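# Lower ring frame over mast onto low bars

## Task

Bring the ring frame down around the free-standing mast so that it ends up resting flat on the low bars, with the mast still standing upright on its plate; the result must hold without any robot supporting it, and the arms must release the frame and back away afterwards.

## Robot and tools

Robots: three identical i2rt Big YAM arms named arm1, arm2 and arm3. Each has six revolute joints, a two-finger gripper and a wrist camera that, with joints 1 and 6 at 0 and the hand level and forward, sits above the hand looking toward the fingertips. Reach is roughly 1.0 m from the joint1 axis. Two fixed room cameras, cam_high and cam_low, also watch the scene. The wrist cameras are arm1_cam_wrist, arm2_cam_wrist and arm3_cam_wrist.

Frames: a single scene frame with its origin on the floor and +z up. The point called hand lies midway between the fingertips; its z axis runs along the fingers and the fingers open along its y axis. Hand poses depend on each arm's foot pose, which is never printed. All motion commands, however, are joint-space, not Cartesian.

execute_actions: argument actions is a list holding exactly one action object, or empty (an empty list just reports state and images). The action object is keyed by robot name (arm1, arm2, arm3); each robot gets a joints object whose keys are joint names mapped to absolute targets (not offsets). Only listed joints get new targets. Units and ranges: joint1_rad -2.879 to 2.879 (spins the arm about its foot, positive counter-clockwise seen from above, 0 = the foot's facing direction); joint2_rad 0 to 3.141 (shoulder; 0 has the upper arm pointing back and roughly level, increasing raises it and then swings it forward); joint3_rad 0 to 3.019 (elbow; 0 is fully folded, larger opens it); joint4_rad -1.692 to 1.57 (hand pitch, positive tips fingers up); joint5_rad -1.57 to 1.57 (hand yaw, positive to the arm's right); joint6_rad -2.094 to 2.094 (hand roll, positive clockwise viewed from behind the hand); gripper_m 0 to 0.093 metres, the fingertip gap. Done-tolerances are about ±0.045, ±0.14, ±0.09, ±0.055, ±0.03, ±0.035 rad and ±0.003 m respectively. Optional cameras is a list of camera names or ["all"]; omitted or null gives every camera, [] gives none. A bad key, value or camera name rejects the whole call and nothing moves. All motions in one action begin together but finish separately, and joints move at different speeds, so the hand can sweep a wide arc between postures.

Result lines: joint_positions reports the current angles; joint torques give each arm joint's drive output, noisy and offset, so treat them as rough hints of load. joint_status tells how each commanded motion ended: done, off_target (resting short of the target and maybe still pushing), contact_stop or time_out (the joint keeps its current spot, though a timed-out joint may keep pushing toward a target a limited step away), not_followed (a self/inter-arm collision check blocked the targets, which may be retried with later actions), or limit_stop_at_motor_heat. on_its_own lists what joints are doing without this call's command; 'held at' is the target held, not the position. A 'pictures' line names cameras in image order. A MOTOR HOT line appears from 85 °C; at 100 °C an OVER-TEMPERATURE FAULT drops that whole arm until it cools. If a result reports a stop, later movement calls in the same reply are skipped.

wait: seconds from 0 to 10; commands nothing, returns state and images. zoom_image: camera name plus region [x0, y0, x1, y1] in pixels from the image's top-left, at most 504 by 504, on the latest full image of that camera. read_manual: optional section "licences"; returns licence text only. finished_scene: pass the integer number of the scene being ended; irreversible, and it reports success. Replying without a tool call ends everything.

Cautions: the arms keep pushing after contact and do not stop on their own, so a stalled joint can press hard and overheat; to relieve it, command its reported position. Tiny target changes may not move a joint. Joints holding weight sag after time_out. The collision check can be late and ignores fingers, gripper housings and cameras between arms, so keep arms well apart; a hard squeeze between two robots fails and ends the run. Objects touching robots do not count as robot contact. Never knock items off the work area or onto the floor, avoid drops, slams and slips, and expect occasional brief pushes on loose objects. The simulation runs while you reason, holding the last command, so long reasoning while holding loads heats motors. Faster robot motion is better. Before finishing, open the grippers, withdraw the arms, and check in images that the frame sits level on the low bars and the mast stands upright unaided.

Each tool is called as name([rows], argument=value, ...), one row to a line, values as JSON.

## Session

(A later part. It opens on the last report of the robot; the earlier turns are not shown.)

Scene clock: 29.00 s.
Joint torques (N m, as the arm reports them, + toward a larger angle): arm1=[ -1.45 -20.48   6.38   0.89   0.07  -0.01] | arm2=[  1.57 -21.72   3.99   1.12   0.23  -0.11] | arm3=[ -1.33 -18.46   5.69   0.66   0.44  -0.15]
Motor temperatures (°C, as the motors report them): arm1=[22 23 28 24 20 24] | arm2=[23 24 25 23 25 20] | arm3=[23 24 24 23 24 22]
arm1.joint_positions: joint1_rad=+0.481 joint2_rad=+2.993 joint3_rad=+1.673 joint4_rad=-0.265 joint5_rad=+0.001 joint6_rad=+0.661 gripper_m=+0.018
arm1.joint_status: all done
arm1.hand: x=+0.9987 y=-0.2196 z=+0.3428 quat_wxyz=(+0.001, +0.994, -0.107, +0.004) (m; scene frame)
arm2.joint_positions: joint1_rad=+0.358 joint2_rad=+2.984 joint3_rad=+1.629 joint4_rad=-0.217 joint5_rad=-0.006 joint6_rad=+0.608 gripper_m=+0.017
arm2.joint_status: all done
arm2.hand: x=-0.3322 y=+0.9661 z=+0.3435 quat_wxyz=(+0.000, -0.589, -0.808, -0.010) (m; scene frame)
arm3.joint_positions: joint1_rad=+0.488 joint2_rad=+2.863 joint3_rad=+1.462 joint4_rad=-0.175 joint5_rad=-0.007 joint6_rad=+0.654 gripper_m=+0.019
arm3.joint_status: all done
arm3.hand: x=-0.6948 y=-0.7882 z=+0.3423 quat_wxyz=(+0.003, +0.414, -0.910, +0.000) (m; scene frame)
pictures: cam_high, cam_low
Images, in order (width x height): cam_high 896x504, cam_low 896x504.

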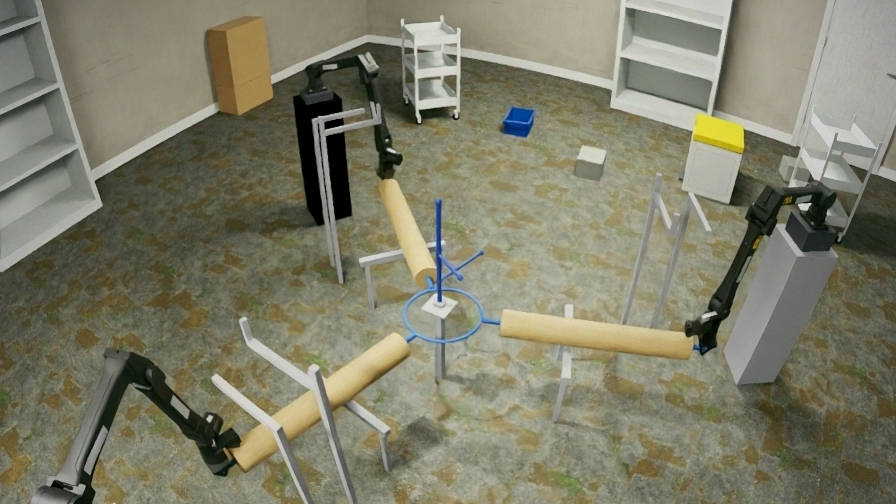

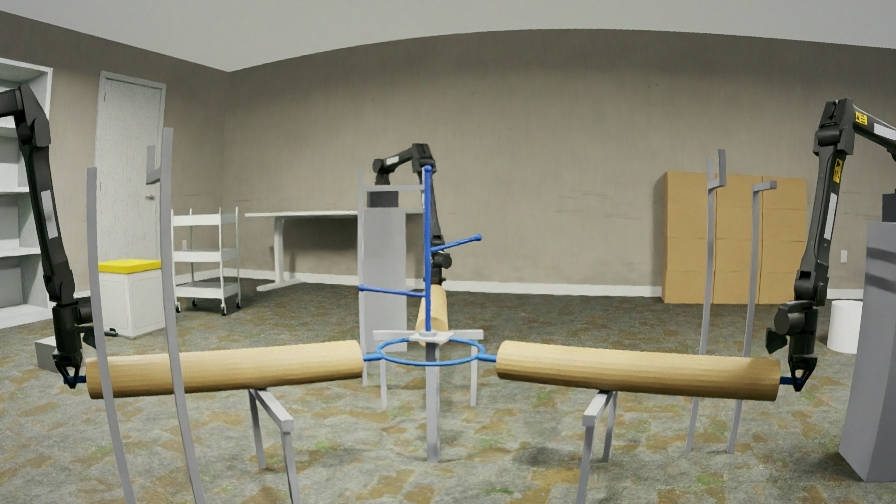

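Lower a further 2.5 cm.

execute_actions([
  {"arm1":{"joints":{"joint2_rad":3.03,"joint3_rad":1.795}},"arm2":{"joints":{"joint2_rad":3.017,"joint3_rad":1.725}},"arm3":{"joints":{"joint2_rad":2.892,"joint3_rad":1.56,"joint4_rad":-0.155}}},
], cameras=["cam_low"])

Scene clock: 30.83 s.
Joint torques (N m, as the arm reports them, + toward a larger angle): arm1=[ -2.34 -16.26  10.35   1.6    0.28   0.02] | arm2=[  1.22 -16.23   7.74   1.57   0.42  -0.11] | arm3=[ -1.69 -14.61   9.81   1.34   0.57  -0.12]
Motor temperatures (°C, as the motors report them): arm1=[22 23 28 24 20 24] | arm2=[23 24 25 23 25 20] | arm3=[23 24 24 23 24 22]
arm1.joint_positions: joint1_rad=+0.482 joint2_rad=+3.006 joint3_rad=+1.697 joint4_rad=-0.291 joint5_rad=-0.005 joint6_rad=+0.661 gripper_m=+0.018
arm1.joint_status: joint3_rad time_out (moved +0.025 of +0.122); the others done
arm1.on_its_own: joint3_rad reads +1.697 and still pushes toward +1.795 since a time_out
arm1.hand: x=+0.9983 y=-0.2215 z=+0.3393 quat_wxyz=(+0.000, +0.994, -0.106, +0.011) (m; scene frame)
arm2.joint_positions: joint1_rad=+0.358 joint2_rad=+2.996 joint3_rad=+1.648 joint4_rad=-0.229 joint5_rad=-0.012 joint6_rad=+0.608 gripper_m=+0.017
arm2.joint_status: all done
arm2.hand: x=-0.3301 y=+0.9660 z=+0.3396 quat_wxyz=(+0.002, -0.589, -0.808, -0.013) (m; scene frame)
arm3.joint_positions: joint1_rad=+0.489 joint2_rad=+2.873 joint3_rad=+1.477 joint4_rad=-0.182 joint5_rad=-0.010 joint6_rad=+0.654 gripper_m=+0.019
arm3.joint_status: all done
arm3.hand: x=-0.6958 y=-0.7871 z=+0.3386 quat_wxyz=(+0.005, +0.414, -0.910, +0.001) (m; scene frame)
pictures: cam_low
Images, in order (width x height): cam_low 896x504.

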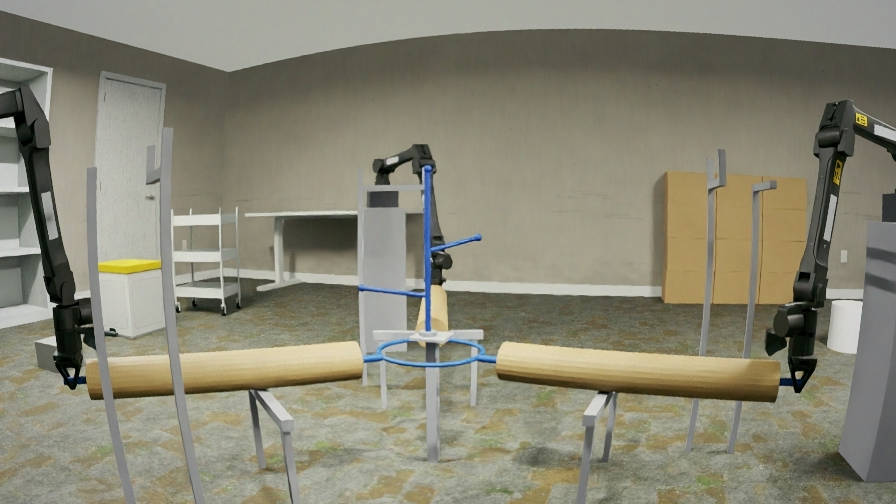

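Resting at 0.34. Relax, release and rise.

execute_actions([
  {"arm1":{"joints":{"joint2_rad":2.98,"joint3_rad":1.7,"gripper_m":0.08}},"arm2":{"joints":{"joint2_rad":2.97,"joint3_rad":1.65,"gripper_m":0.08}},"arm3":{"joints":{"joint2_rad":2.85,"joint3_rad":1.48,"gripper_m":0.08}}},
], cameras=[])

execute_actions([
  {"arm1":{"joints":{"joint2_rad":2.55,"joint3_rad":1.2}},"arm2":{"joints":{"joint2_rad":2.55,"joint3_rad":1.17}},"arm3":{"joints":{"joint2_rad":2.42,"joint3_rad":1.03}}},
], cameras=["cam_high","cam_low"])

Scene clock: 31.70 s.
Joint torques (N m, as the arm reports them, + toward a larger angle): arm1=[ -2.13 -19.63   2.5    0.83   0.14   0.01] | arm2=[  1.45 -19.57   1.78   1.21   0.11  -0.11] | arm3=[ -0.71 -16.49   2.85   0.58   0.26  -0.07]
Motor temperatures (°C, as the motors report them): arm1=[22 23 28 24 20 24] | arm2=[23 24 25 23 25 20] | arm3=[23 24 24 23 24 22]
arm1.joint_positions: joint1_rad=+0.482 joint2_rad=+3.001 joint3_rad=+1.704 joint4_rad=-0.260 joint5_rad=-0.003 joint6_rad=+0.656 gripper_m=+0.080
arm1.joint_status: all done
arm1.hand: x=+0.9850 y=-0.2272 z=+0.3422 quat_wxyz=(+0.010, +0.995, -0.104, -0.007) (m; scene frame)
arm2.joint_positions: joint1_rad=+0.356 joint2_rad=+2.989 joint3_rad=+1.652 joint4_rad=-0.219 joint5_rad=-0.002 joint6_rad=+0.608 gripper_m=+0.080
arm2.joint_status: all done
arm2.hand: x=-0.3246 y=+0.9584 z=+0.3432 quat_wxyz=(-0.008, -0.589, -0.808, -0.008) (m; scene frame)
arm3.joint_positions: joint1_rad=+0.484 joint2_rad=+2.853 joint3_rad=+1.481 joint4_rad=-0.165 joint5_rad=-0.003 joint6_rad=+0.648 gripper_m=+0.080
arm3.joint_status: all done
arm3.hand: x=-0.6908 y=-0.7687 z=+0.3482 quat_wxyz=(-0.008, +0.414, -0.910, -0.016) (m; scene frame)
pictures: none
No camera images: the call's "cameras" was empty. Leave "cameras" out to get every camera's image.

Scene clock: 33.03 s.
Joint torques (N m, as the arm reports them, + toward a larger angle): arm1=[ -1.74 -14.87   2.41   0.63   0.21   0.1 ] | arm2=[  1.41 -15.54   1.73   0.99   0.1   -0.1 ] | arm3=[ -1.23 -12.65   2.51   0.63   0.28  -0.1 ]
Motor temperatures (°C, as the motors report them): arm1=[22 23 27 24 20 24] | arm2=[23 24 25 23 25 20] | arm3=[23 24 24 23 24 22]
arm1.joint_positions: joint1_rad=+0.482 joint2_rad=+2.535 joint3_rad=+1.201 joint4_rad=-0.257 joint5_rad=-0.003 joint6_rad=+0.656 gripper_m=+0.080
arm1.joint_status: all done
arm1.hand: x=+1.0369 y=-0.2010 z=+0.5125 quat_wxyz=(+0.001, +0.995, -0.104, +0.007) (m; scene frame)
arm2.joint_positions: joint1_rad=+0.356 joint2_rad=+2.543 joint3_rad=+1.168 joint4_rad=-0.215 joint5_rad=-0.002 joint6_rad=+0.608 gripper_m=+0.080
arm2.joint_status: all done
arm2.hand: x=-0.3707 y=+0.9907 z=+0.5070 quat_wxyz=(+0.009, -0.589, -0.808, -0.009) (m; scene frame)
arm3.joint_positions: joint1_rad=+0.484 joint2_rad=+2.404 joint3_rad=+1.036 joint4_rad=-0.162 joint5_rad=-0.003 joint6_rad=+0.648 gripper_m=+0.080
arm3.joint_status: all done
arm3.hand: x=-0.6948 y=-0.8219 z=+0.5103 quat_wxyz=(-0.009, +0.414, -0.910, -0.018) (m; scene frame)
pictures: cam_high, cam_low
Images, in order (width x height): cam_high 896x504, cam_low 896x504.

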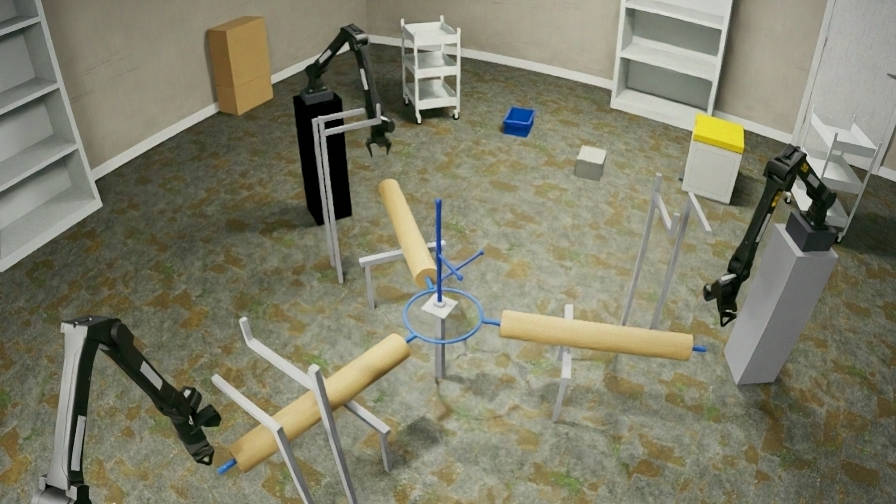

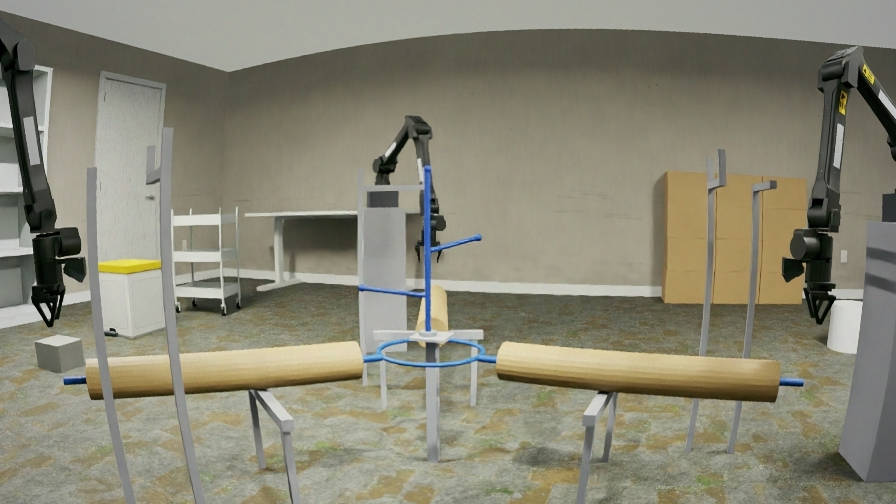

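finished_scene(scene=1)

The scene is finished: the task was done.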